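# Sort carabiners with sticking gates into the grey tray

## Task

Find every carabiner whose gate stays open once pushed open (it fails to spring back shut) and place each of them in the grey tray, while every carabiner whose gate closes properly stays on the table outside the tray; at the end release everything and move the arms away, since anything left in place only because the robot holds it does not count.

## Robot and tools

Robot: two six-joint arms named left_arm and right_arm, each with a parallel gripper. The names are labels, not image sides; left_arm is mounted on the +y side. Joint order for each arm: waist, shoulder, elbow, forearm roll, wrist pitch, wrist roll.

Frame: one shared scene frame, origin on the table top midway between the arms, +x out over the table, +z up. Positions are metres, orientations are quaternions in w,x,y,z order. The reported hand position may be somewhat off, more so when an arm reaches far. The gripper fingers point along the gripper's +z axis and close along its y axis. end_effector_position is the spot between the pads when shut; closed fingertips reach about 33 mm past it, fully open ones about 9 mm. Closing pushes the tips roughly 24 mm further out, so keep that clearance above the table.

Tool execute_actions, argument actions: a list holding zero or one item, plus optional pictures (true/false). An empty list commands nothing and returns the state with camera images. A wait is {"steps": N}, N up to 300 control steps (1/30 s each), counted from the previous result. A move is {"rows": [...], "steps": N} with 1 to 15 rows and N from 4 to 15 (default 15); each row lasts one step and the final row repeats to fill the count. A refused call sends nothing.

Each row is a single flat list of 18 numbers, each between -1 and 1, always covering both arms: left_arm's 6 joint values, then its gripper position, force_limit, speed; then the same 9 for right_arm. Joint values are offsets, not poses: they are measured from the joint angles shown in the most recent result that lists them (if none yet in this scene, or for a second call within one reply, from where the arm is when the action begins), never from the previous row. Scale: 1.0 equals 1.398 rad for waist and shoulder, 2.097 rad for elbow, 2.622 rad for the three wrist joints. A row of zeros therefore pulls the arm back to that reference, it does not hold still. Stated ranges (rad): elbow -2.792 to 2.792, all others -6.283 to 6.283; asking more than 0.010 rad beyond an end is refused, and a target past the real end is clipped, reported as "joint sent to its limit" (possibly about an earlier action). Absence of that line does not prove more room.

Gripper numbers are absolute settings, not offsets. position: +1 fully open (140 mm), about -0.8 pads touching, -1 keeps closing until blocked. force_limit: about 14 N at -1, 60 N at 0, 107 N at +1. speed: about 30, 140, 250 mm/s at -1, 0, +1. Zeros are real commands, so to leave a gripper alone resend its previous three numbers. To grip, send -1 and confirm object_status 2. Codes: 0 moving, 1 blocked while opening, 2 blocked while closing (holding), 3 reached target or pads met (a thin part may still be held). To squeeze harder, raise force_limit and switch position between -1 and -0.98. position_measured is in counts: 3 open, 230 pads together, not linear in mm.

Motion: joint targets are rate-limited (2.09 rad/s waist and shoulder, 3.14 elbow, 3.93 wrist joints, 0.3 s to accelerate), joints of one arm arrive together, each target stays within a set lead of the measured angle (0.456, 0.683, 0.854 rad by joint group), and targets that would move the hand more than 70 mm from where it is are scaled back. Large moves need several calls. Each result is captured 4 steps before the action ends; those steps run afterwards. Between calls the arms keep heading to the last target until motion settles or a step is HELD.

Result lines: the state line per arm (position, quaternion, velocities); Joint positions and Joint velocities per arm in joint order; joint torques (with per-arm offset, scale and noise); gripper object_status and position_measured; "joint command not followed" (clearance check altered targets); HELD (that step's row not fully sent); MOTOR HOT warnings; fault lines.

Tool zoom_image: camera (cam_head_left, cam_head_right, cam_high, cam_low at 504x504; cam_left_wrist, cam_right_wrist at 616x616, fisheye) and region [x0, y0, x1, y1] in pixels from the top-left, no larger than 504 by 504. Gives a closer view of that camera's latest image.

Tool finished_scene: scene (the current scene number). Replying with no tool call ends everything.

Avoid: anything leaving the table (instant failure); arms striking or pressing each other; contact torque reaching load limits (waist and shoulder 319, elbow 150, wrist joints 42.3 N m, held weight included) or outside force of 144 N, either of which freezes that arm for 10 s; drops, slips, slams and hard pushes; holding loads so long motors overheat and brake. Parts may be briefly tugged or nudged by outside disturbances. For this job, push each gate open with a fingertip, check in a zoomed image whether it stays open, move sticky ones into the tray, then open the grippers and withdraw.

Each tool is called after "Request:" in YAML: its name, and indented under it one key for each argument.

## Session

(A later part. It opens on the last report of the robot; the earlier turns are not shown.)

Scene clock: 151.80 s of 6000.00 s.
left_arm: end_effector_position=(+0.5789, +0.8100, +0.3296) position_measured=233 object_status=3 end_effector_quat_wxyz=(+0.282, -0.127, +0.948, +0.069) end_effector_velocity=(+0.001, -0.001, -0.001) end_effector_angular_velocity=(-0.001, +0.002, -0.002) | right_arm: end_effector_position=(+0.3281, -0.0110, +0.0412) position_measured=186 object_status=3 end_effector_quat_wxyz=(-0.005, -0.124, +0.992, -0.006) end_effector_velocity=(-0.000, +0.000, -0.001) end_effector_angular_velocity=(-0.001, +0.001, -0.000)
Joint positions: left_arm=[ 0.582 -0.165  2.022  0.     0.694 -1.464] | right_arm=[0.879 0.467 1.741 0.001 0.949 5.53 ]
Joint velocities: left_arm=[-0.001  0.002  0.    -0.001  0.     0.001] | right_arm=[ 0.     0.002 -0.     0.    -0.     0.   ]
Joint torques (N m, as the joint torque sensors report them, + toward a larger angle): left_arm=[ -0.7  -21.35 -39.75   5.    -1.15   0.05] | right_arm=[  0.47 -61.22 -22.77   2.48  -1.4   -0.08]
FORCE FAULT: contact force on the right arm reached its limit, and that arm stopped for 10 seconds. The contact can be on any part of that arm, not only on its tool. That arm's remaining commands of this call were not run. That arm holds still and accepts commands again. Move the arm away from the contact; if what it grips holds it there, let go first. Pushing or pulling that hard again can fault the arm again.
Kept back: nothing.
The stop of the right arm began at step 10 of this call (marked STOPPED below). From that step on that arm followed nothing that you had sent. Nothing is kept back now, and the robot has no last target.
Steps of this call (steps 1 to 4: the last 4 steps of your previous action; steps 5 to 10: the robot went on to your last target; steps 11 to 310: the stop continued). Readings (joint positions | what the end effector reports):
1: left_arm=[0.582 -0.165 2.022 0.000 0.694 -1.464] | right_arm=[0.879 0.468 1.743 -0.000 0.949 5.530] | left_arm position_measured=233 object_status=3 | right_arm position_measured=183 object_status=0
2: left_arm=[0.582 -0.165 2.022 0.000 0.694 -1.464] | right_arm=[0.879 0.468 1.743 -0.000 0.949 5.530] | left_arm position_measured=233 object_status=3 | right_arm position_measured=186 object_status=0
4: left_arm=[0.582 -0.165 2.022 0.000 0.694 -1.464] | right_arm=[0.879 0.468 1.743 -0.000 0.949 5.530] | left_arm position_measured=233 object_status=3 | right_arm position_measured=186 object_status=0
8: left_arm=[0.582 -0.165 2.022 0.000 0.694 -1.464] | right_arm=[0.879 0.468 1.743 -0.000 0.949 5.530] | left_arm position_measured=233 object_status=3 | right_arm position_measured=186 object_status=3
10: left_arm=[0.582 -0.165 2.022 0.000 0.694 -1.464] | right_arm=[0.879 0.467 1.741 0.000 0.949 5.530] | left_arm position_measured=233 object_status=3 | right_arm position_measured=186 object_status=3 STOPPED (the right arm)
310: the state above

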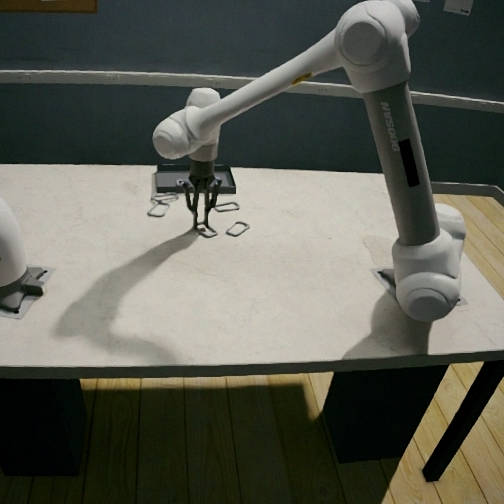

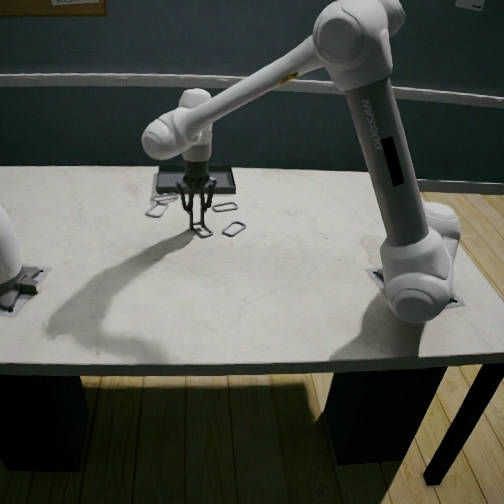

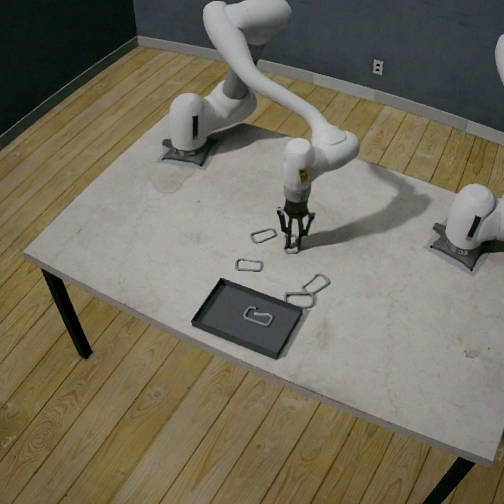

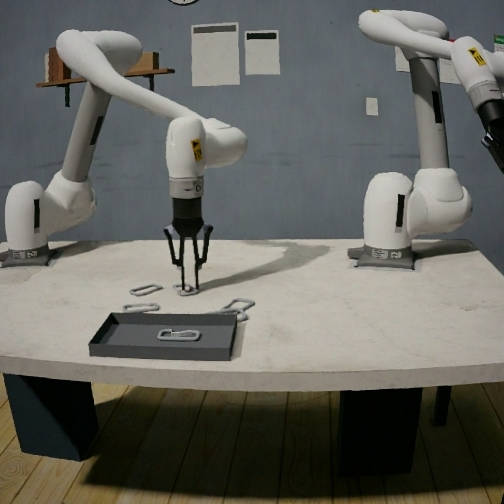

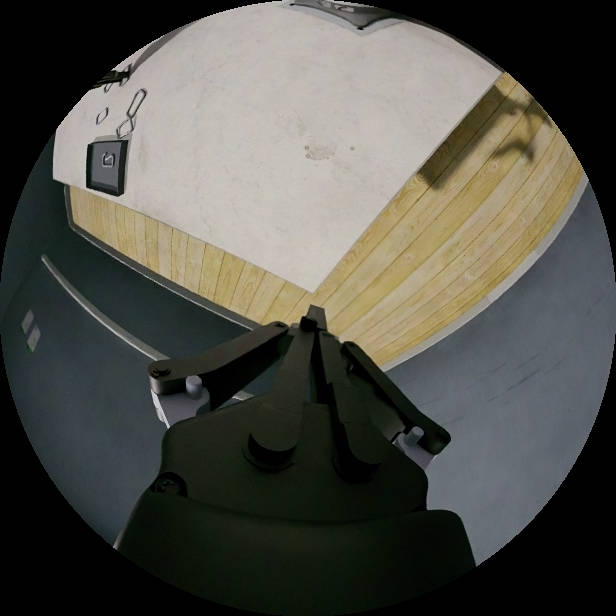

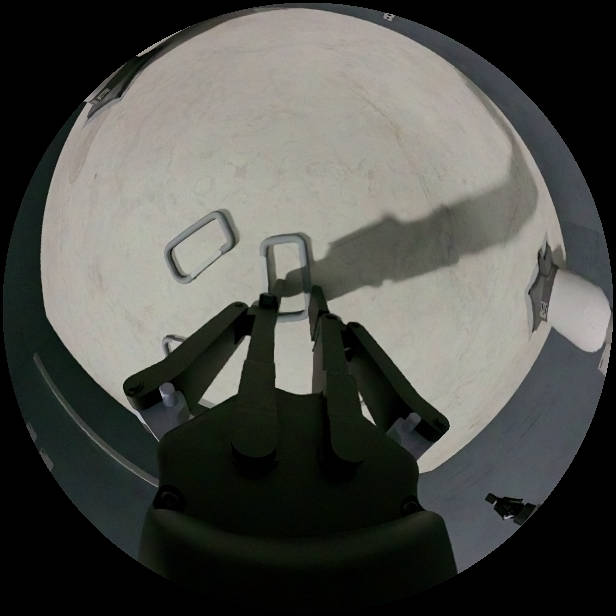

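Request:
execute_actions:
  actions:
    - {"rows":[[0,0,0,0,0,0,-1,0,0.5,0,-0.012,-0.006,0,0.011,0,-0.45,0,0],[0,0,0,0,0,0,-1,0,0.5,0,-0.012,-0.006,0,0.011,0,-0.45,0,0],[0,0,0,0,0,0,-1,0,0.5,0,-0.012,-0.006,0,0.011,0,-0.45,0,0],[0,0,0,0,0,0,-1,0,0.5,0,-0.012,-0.006,0,0.011,0,-0.45,0,0],[0,0,0,0,0,0,-1,0,0.5,0,-0.012,-0.006,0,0.011,0,-0.45,0,0],[0,0,0,0,0,0,-1,0,0.5,0,-0.012,-0.006,0,0.011,0,-0.45,0,0],[0,0,0,0,0,0,-1,0,0.5,0,-0.06,-0.03,0,0.055,0,0,0,0]],"steps":15}
  pictures: false

Request:
execute_actions:
  actions:
    - {"steps":8}
  pictures: true

Request:
zoom_image:
  camera: "cam_right_wrist"
  region: [200, 180, 420, 400]

Request:
zoom_image:
  camera: "cam_high"
  region: [180, 210, 360, 370]

Scene clock: 152.47 s of 6000.00 s.
left_arm: end_effector_position=(+0.5789, +0.8100, +0.3296) position_measured=233 object_status=3 end_effector_quat_wxyz=(+0.282, -0.127, +0.948, +0.069) end_effector_velocity=(+0.000, -0.000, +0.000) end_effector_angular_velocity=(+0.000, -0.000, -0.001) | right_arm: end_effector_position=(+0.3279, -0.0113, +0.1074) position_measured=160 object_status=0 end_effector_quat_wxyz=(-0.004, -0.124, +0.992, -0.005) end_effector_velocity=(-0.009, -0.018, +0.403) end_effector_angular_velocity=(+0.029, -0.016, -0.001)
Joint positions: left_arm=[ 0.582 -0.165  2.022  0.     0.694 -1.464] | right_arm=[0.879 0.406 1.694 0.    1.054 5.53 ]
Joint velocities: left_arm=[-0.001 -0.     0.    -0.    -0.     0.001] | right_arm=[-0.    -0.374 -0.271 -0.     0.611  0.001]
Joint torques (N m, as the joint torque sensors report them, + toward a larger angle): left_arm=[ -0.14 -22.21 -39.58   5.03  -1.25   0.04] | right_arm=[ -0.37 -39.11 -17.29   2.2    0.28  -0.39]
Steps of this call (steps 1 to 9: nothing new was sent; steps 10 to 20: the first 11 steps of this action). Readings (joint positions | what the end effector reports):
10: left_arm=[0.582 -0.165 2.022 0.000 0.694 -1.464] | right_arm=[0.879 0.467 1.741 0.001 0.949 5.530] | left_arm position_measured=233 object_status=3 | right_arm position_measured=186 object_status=3
11: left_arm=[0.582 -0.165 2.022 0.000 0.694 -1.464] | right_arm=[0.879 0.464 1.739 0.001 0.954 5.530] | left_arm position_measured=233 object_status=3 | right_arm position_measured=186 object_status=3
13: left_arm=[0.582 -0.165 2.022 0.000 0.694 -1.464] | right_arm=[0.879 0.456 1.732 0.001 0.969 5.530] | left_arm position_measured=233 object_status=3 | right_arm position_measured=186 object_status=3
17: left_arm=[0.582 -0.165 2.022 0.000 0.694 -1.464] | right_arm=[0.879 0.448 1.726 0.001 0.984 5.530] | left_arm position_measured=233 object_status=3 | right_arm position_measured=183 object_status=0
20: the state above

Scene clock: 152.73 s of 6000.00 s.
left_arm: end_effector_position=(+0.5789, +0.8100, +0.3296) position_measured=233 object_status=3 end_effector_quat_wxyz=(+0.282, -0.127, +0.948, +0.069) end_effector_velocity=(-0.000, -0.000, +0.000) end_effector_angular_velocity=(-0.000, -0.001, +0.000) | right_arm: end_effector_position=(+0.3268, -0.0134, +0.1314) position_measured=129 object_status=0 end_effector_quat_wxyz=(-0.004, -0.124, +0.992, -0.005) end_effector_velocity=(-0.000, -0.000, +0.004) end_effector_angular_velocity=(-0.001, +0.001, -0.001)
Joint positions: left_arm=[ 0.582 -0.165  2.022  0.     0.694 -1.464] | right_arm=[0.879 0.384 1.678 0.    1.093 5.53 ]
Joint velocities: left_arm=[ 0.    -0.001 -0.    -0.001 -0.     0.   ] | right_arm=[ 0.    -0.003 -0.004  0.001  0.008  0.001]
Joint torques (N m, as the joint torque sensors report them, + toward a larger angle): left_arm=[ -0.51 -22.   -39.73   4.99  -1.11   0.02] | right_arm=[  1.56 -76.42 -34.91   3.81  -0.15  -0.61]
Kept back: nothing.
Steps of this call (steps 1 to 4: the last 4 steps of your previous action; steps 5 to 8: the robot went on to your last target). Readings (joint positions | what the end effector reports):
1: left_arm=[0.582 -0.165 2.022 0.000 0.694 -1.464] | right_arm=[0.879 0.395 1.687 0.000 1.071 5.530] | left_arm position_measured=233 object_status=3 | right_arm position_measured=153 object_status=0
2: left_arm=[0.582 -0.165 2.022 0.000 0.694 -1.464] | right_arm=[0.879 0.389 1.683 0.000 1.082 5.530] | left_arm position_measured=233 object_status=3 | right_arm position_measured=145 object_status=0
4: left_arm=[0.582 -0.165 2.022 0.000 0.694 -1.464] | right_arm=[0.879 0.385 1.680 0.000 1.089 5.530] | left_arm position_measured=233 object_status=3 | right_arm position_measured=131 object_status=0
8: the state above

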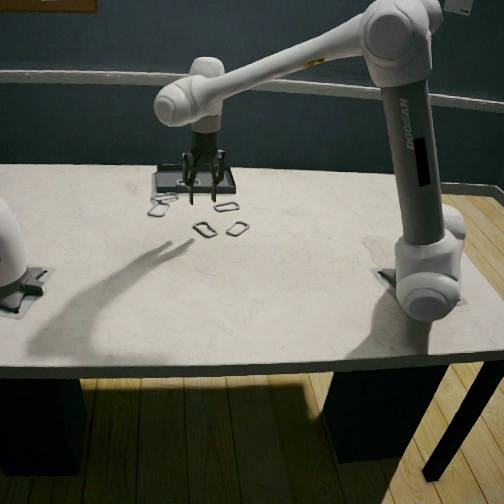

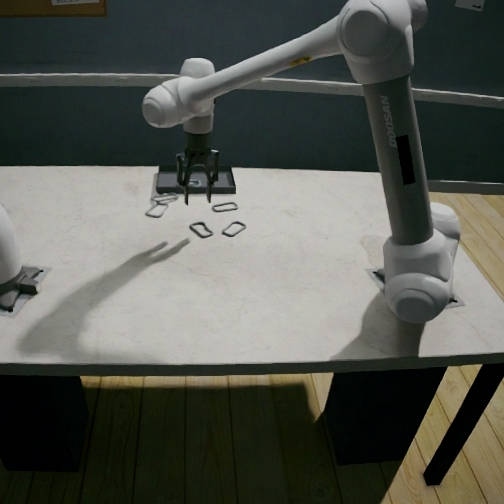

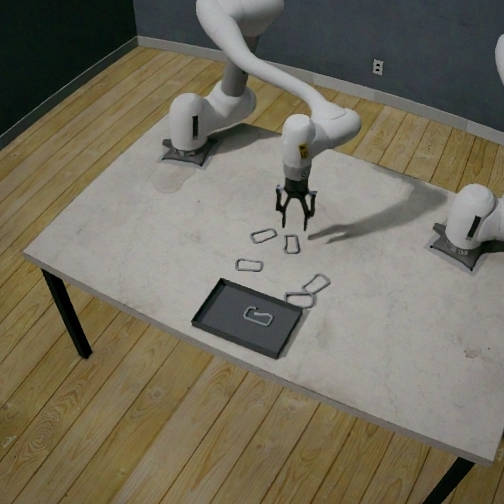

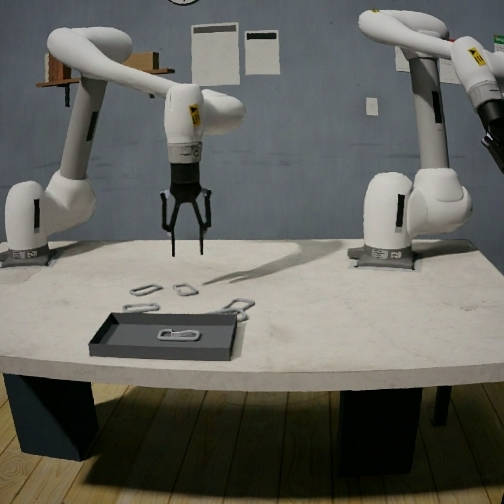

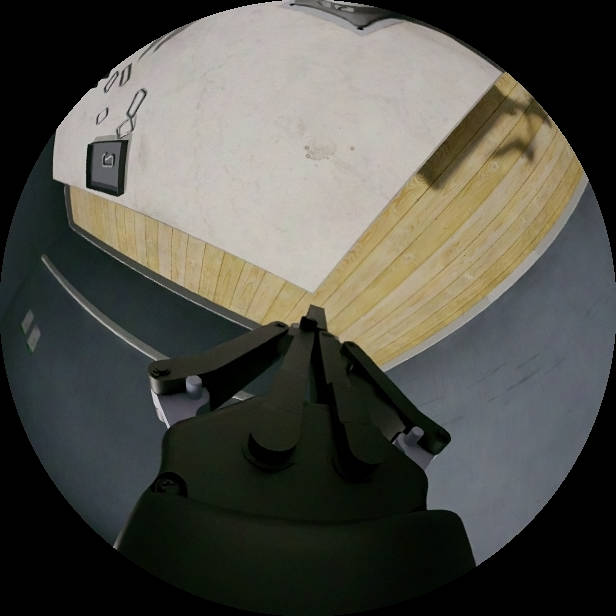

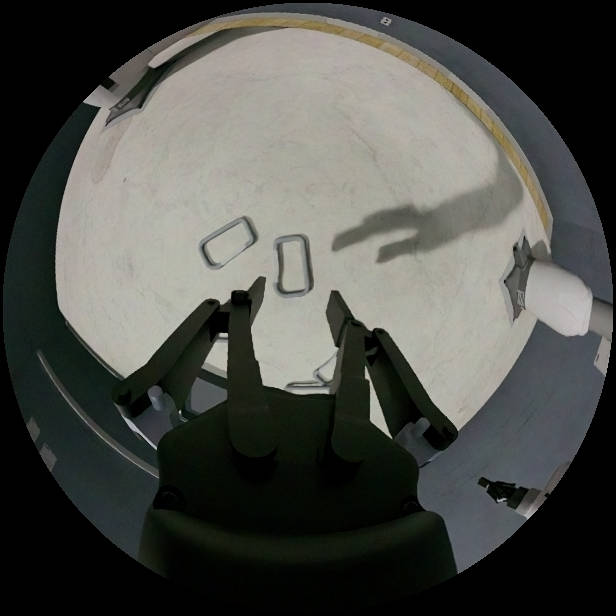

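Region (200, 180, 420, 400) of cam_right_wrist's 616x616 image, scaled by 2.291, with more detail than that image has.

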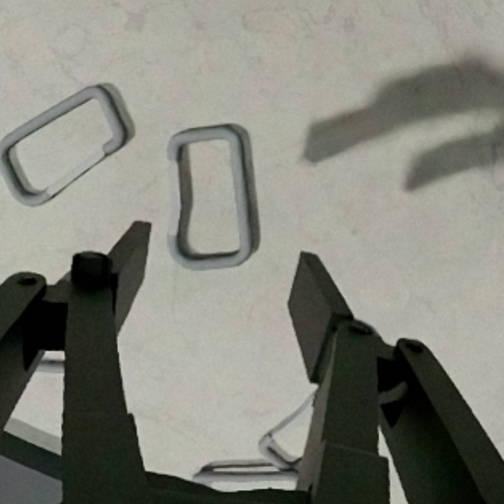

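Region (180, 210, 360, 370) of cam_high's 504x504 image, scaled by 2.800, with more detail than that image has.

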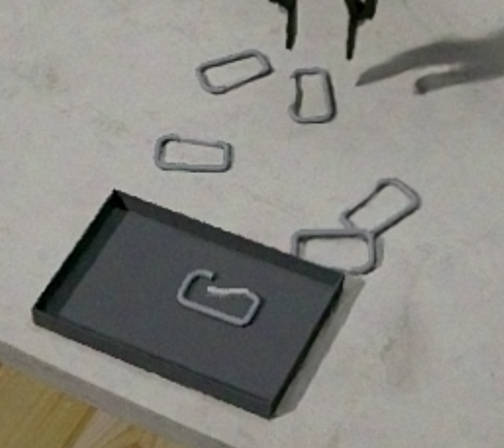

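Request:
execute_actions:
  actions: []
  pictures: true

Request:
zoom_image:
  camera: "cam_right_wrist"
  region: [255, 225, 335, 305]

Request:
zoom_image:
  camera: "cam_high"
  region: [240, 215, 320, 275]

Scene clock: 152.93 s of 6000.00 s.
left_arm: end_effector_position=(+0.5789, +0.8100, +0.3296) position_measured=233 object_status=3 end_effector_quat_wxyz=(+0.282, -0.127, +0.948, +0.069) end_effector_velocity=(-0.000, +0.000, +0.001) end_effector_angular_velocity=(+0.001, -0.002, -0.000) | right_arm: end_effector_position=(+0.3268, -0.0134, +0.1319) position_measured=129 object_status=3 end_effector_quat_wxyz=(-0.004, -0.124, +0.992, -0.005) end_effector_velocity=(+0.000, +0.000, +0.002) end_effector_angular_velocity=(+0.002, -0.000, -0.001)
Joint positions: left_arm=[ 0.582 -0.165  2.022  0.     0.694 -1.464] | right_arm=[0.879 0.383 1.678 0.    1.093 5.53 ]
Joint velocities: left_arm=[ 0.    -0.002 -0.     0.     0.     0.   ] | right_arm=[-0.    -0.002 -0.     0.001  0.     0.   ]
Joint torques (N m, as the joint torque sensors report them, + toward a larger angle): left_arm=[ -0.22 -22.1  -39.53   5.03  -1.4    0.03] | right_arm=[  4.06 -76.39 -35.42   3.94  -0.23  -0.1 ]
Kept back: nothing.
Steps of this call (steps 1 to 6: the robot went on to your last target). Readings (joint positions | what the end effector reports):
1: left_arm=[0.582 -0.165 2.022 0.000 0.694 -1.464] | right_arm=[0.879 0.383 1.678 0.000 1.093 5.530] | left_arm position_measured=233 object_status=3 | right_arm position_measured=129 object_status=0
2: left_arm=[0.582 -0.165 2.022 0.000 0.694 -1.464] | right_arm=[0.879 0.383 1.678 0.000 1.093 5.530] | left_arm position_measured=233 object_status=3 | right_arm position_measured=129 object_status=3
4: left_arm=[0.582 -0.165 2.022 0.000 0.694 -1.464] | right_arm=[0.879 0.383 1.678 0.000 1.093 5.530] | left_arm position_measured=233 object_status=3 | right_arm position_measured=129 object_status=3
6: the state above

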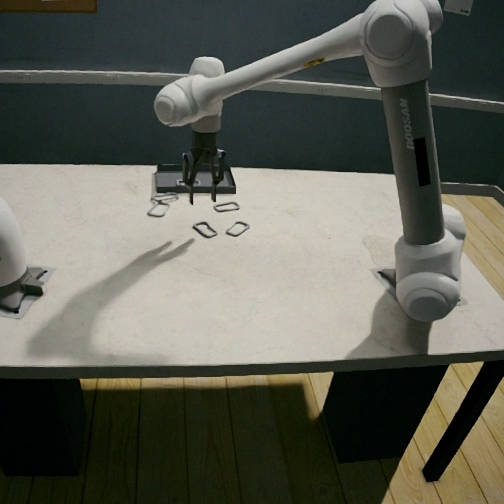

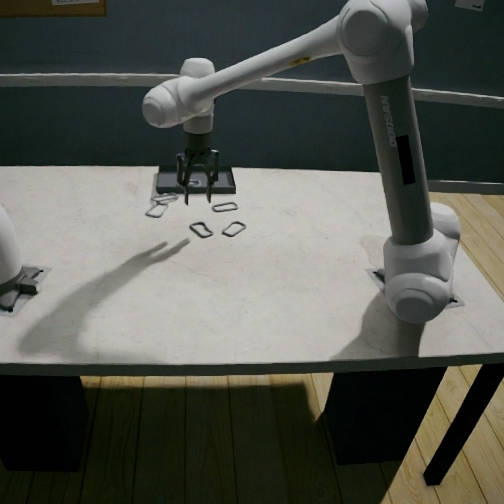

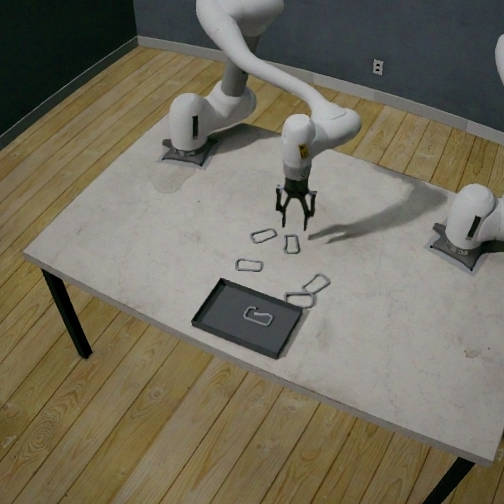

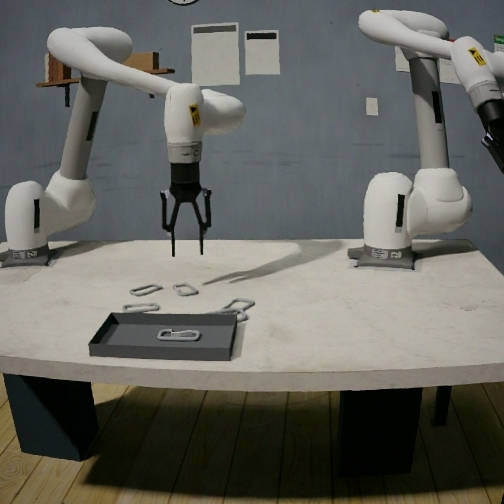

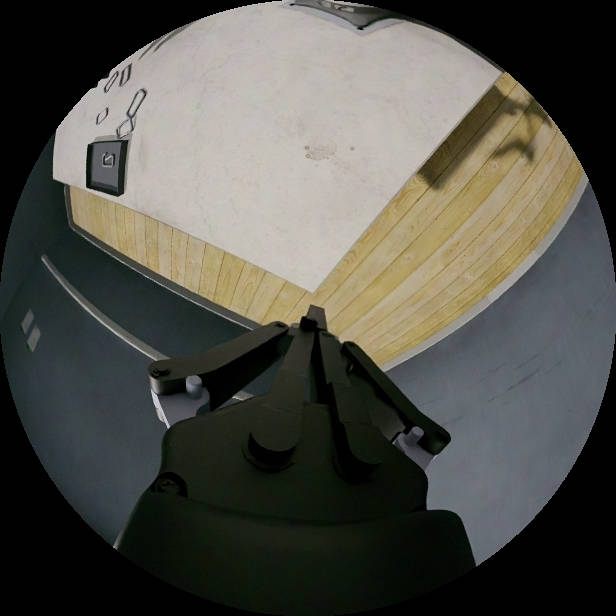

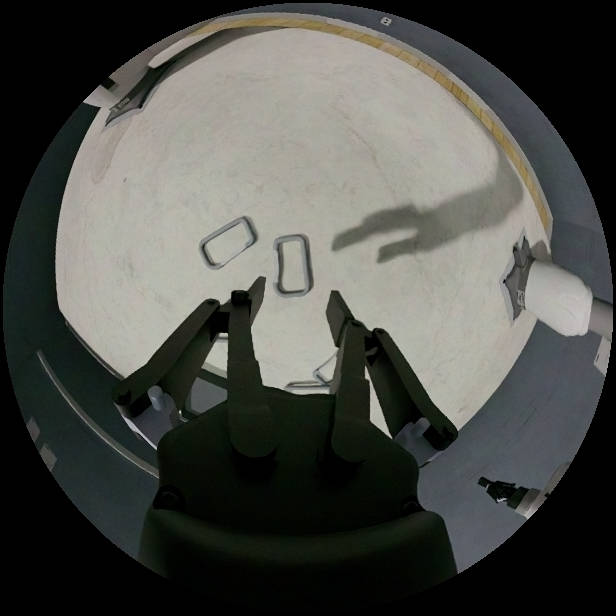

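Region (255, 225, 335, 305) of cam_right_wrist's 616x616 image, scaled by 6.300, with more detail than that image has.

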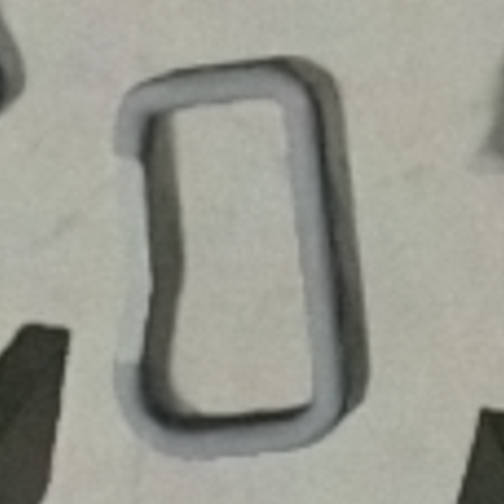

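Region (240, 215, 320, 275) of cam_high's 504x504 image, scaled by 6.300, with more detail than that image has; it fills the top 378 rows of this view, and the rest is white.

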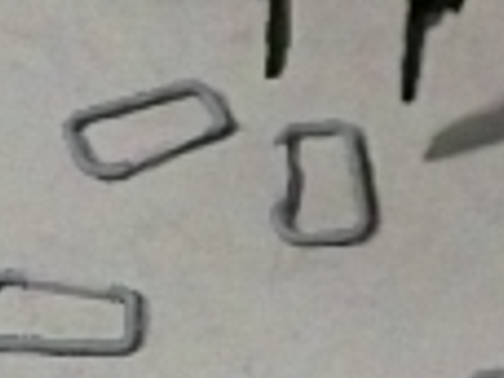

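Request:
execute_actions:
  actions:
    - {"rows":[[0,0,0,0,0,0,-1,0,0.5,-0.2,-0.15,0,0,0.08,0,0,0,0]],"steps":15}
  pictures: false

Request:
finished_scene:
  scene: 2

Scene clock: 153.43 s of 6000.00 s.
left_arm: end_effector_position=(+0.5789, +0.8100, +0.3296) position_measured=233 object_status=3 end_effector_quat_wxyz=(+0.282, -0.127, +0.948, +0.069) end_effector_velocity=(+0.000, -0.000, -0.000) end_effector_angular_velocity=(+0.000, +0.001, -0.001) | right_arm: end_effector_position=(+0.3938, -0.0962, +0.2088) position_measured=129 object_status=3 end_effector_quat_wxyz=(-0.004, -0.052, +0.999, -0.005) end_effector_velocity=(+0.184, -0.289, +0.242) end_effector_angular_velocity=(+0.003, -0.002, -0.471)
Joint positions: left_arm=[ 0.582 -0.165  2.022  0.     0.694 -1.464] | right_arm=[0.734 0.274 1.678 0.001 1.202 5.53 ]
Joint velocities: left_arm=[-0.     0.001 -0.     0.    -0.     0.   ] | right_arm=[-0.471 -0.352 -0.001  0.     0.35  -0.   ]
Joint torques (N m, as the joint torque sensors report them, + toward a larger angle): left_arm=[  0.62 -21.92 -39.66   5.    -1.3   -0.01] | right_arm=[  3.65 -69.01 -35.8    4.08  -0.01  -0.45]
Steps of this call (steps 1 to 4: the robot went on to your last target; steps 5 to 15: the first 11 steps of this action). Readings (joint positions | what the end effector reports):
5: left_arm=[0.582 -0.165 2.022 0.000 0.694 -1.464] | right_arm=[0.878 0.383 1.678 0.001 1.093 5.530] | left_arm position_measured=233 object_status=3 | right_arm position_measured=129 object_status=3
6: left_arm=[0.582 -0.165 2.022 0.000 0.694 -1.464] | right_arm=[0.875 0.380 1.678 0.001 1.096 5.530] | left_arm position_measured=233 object_status=3 | right_arm position_measured=129 object_status=3
8: left_arm=[0.582 -0.165 2.022 0.000 0.694 -1.464] | right_arm=[0.847 0.359 1.678 0.001 1.118 5.530] | left_arm position_measured=233 object_status=3 | right_arm position_measured=129 object_status=3
12: left_arm=[0.582 -0.165 2.022 0.000 0.694 -1.464] | right_arm=[0.781 0.310 1.678 0.001 1.166 5.530] | left_arm position_measured=233 object_status=3 | right_arm position_measured=129 object_status=3
15: the state above

The scene is finished: the task was done.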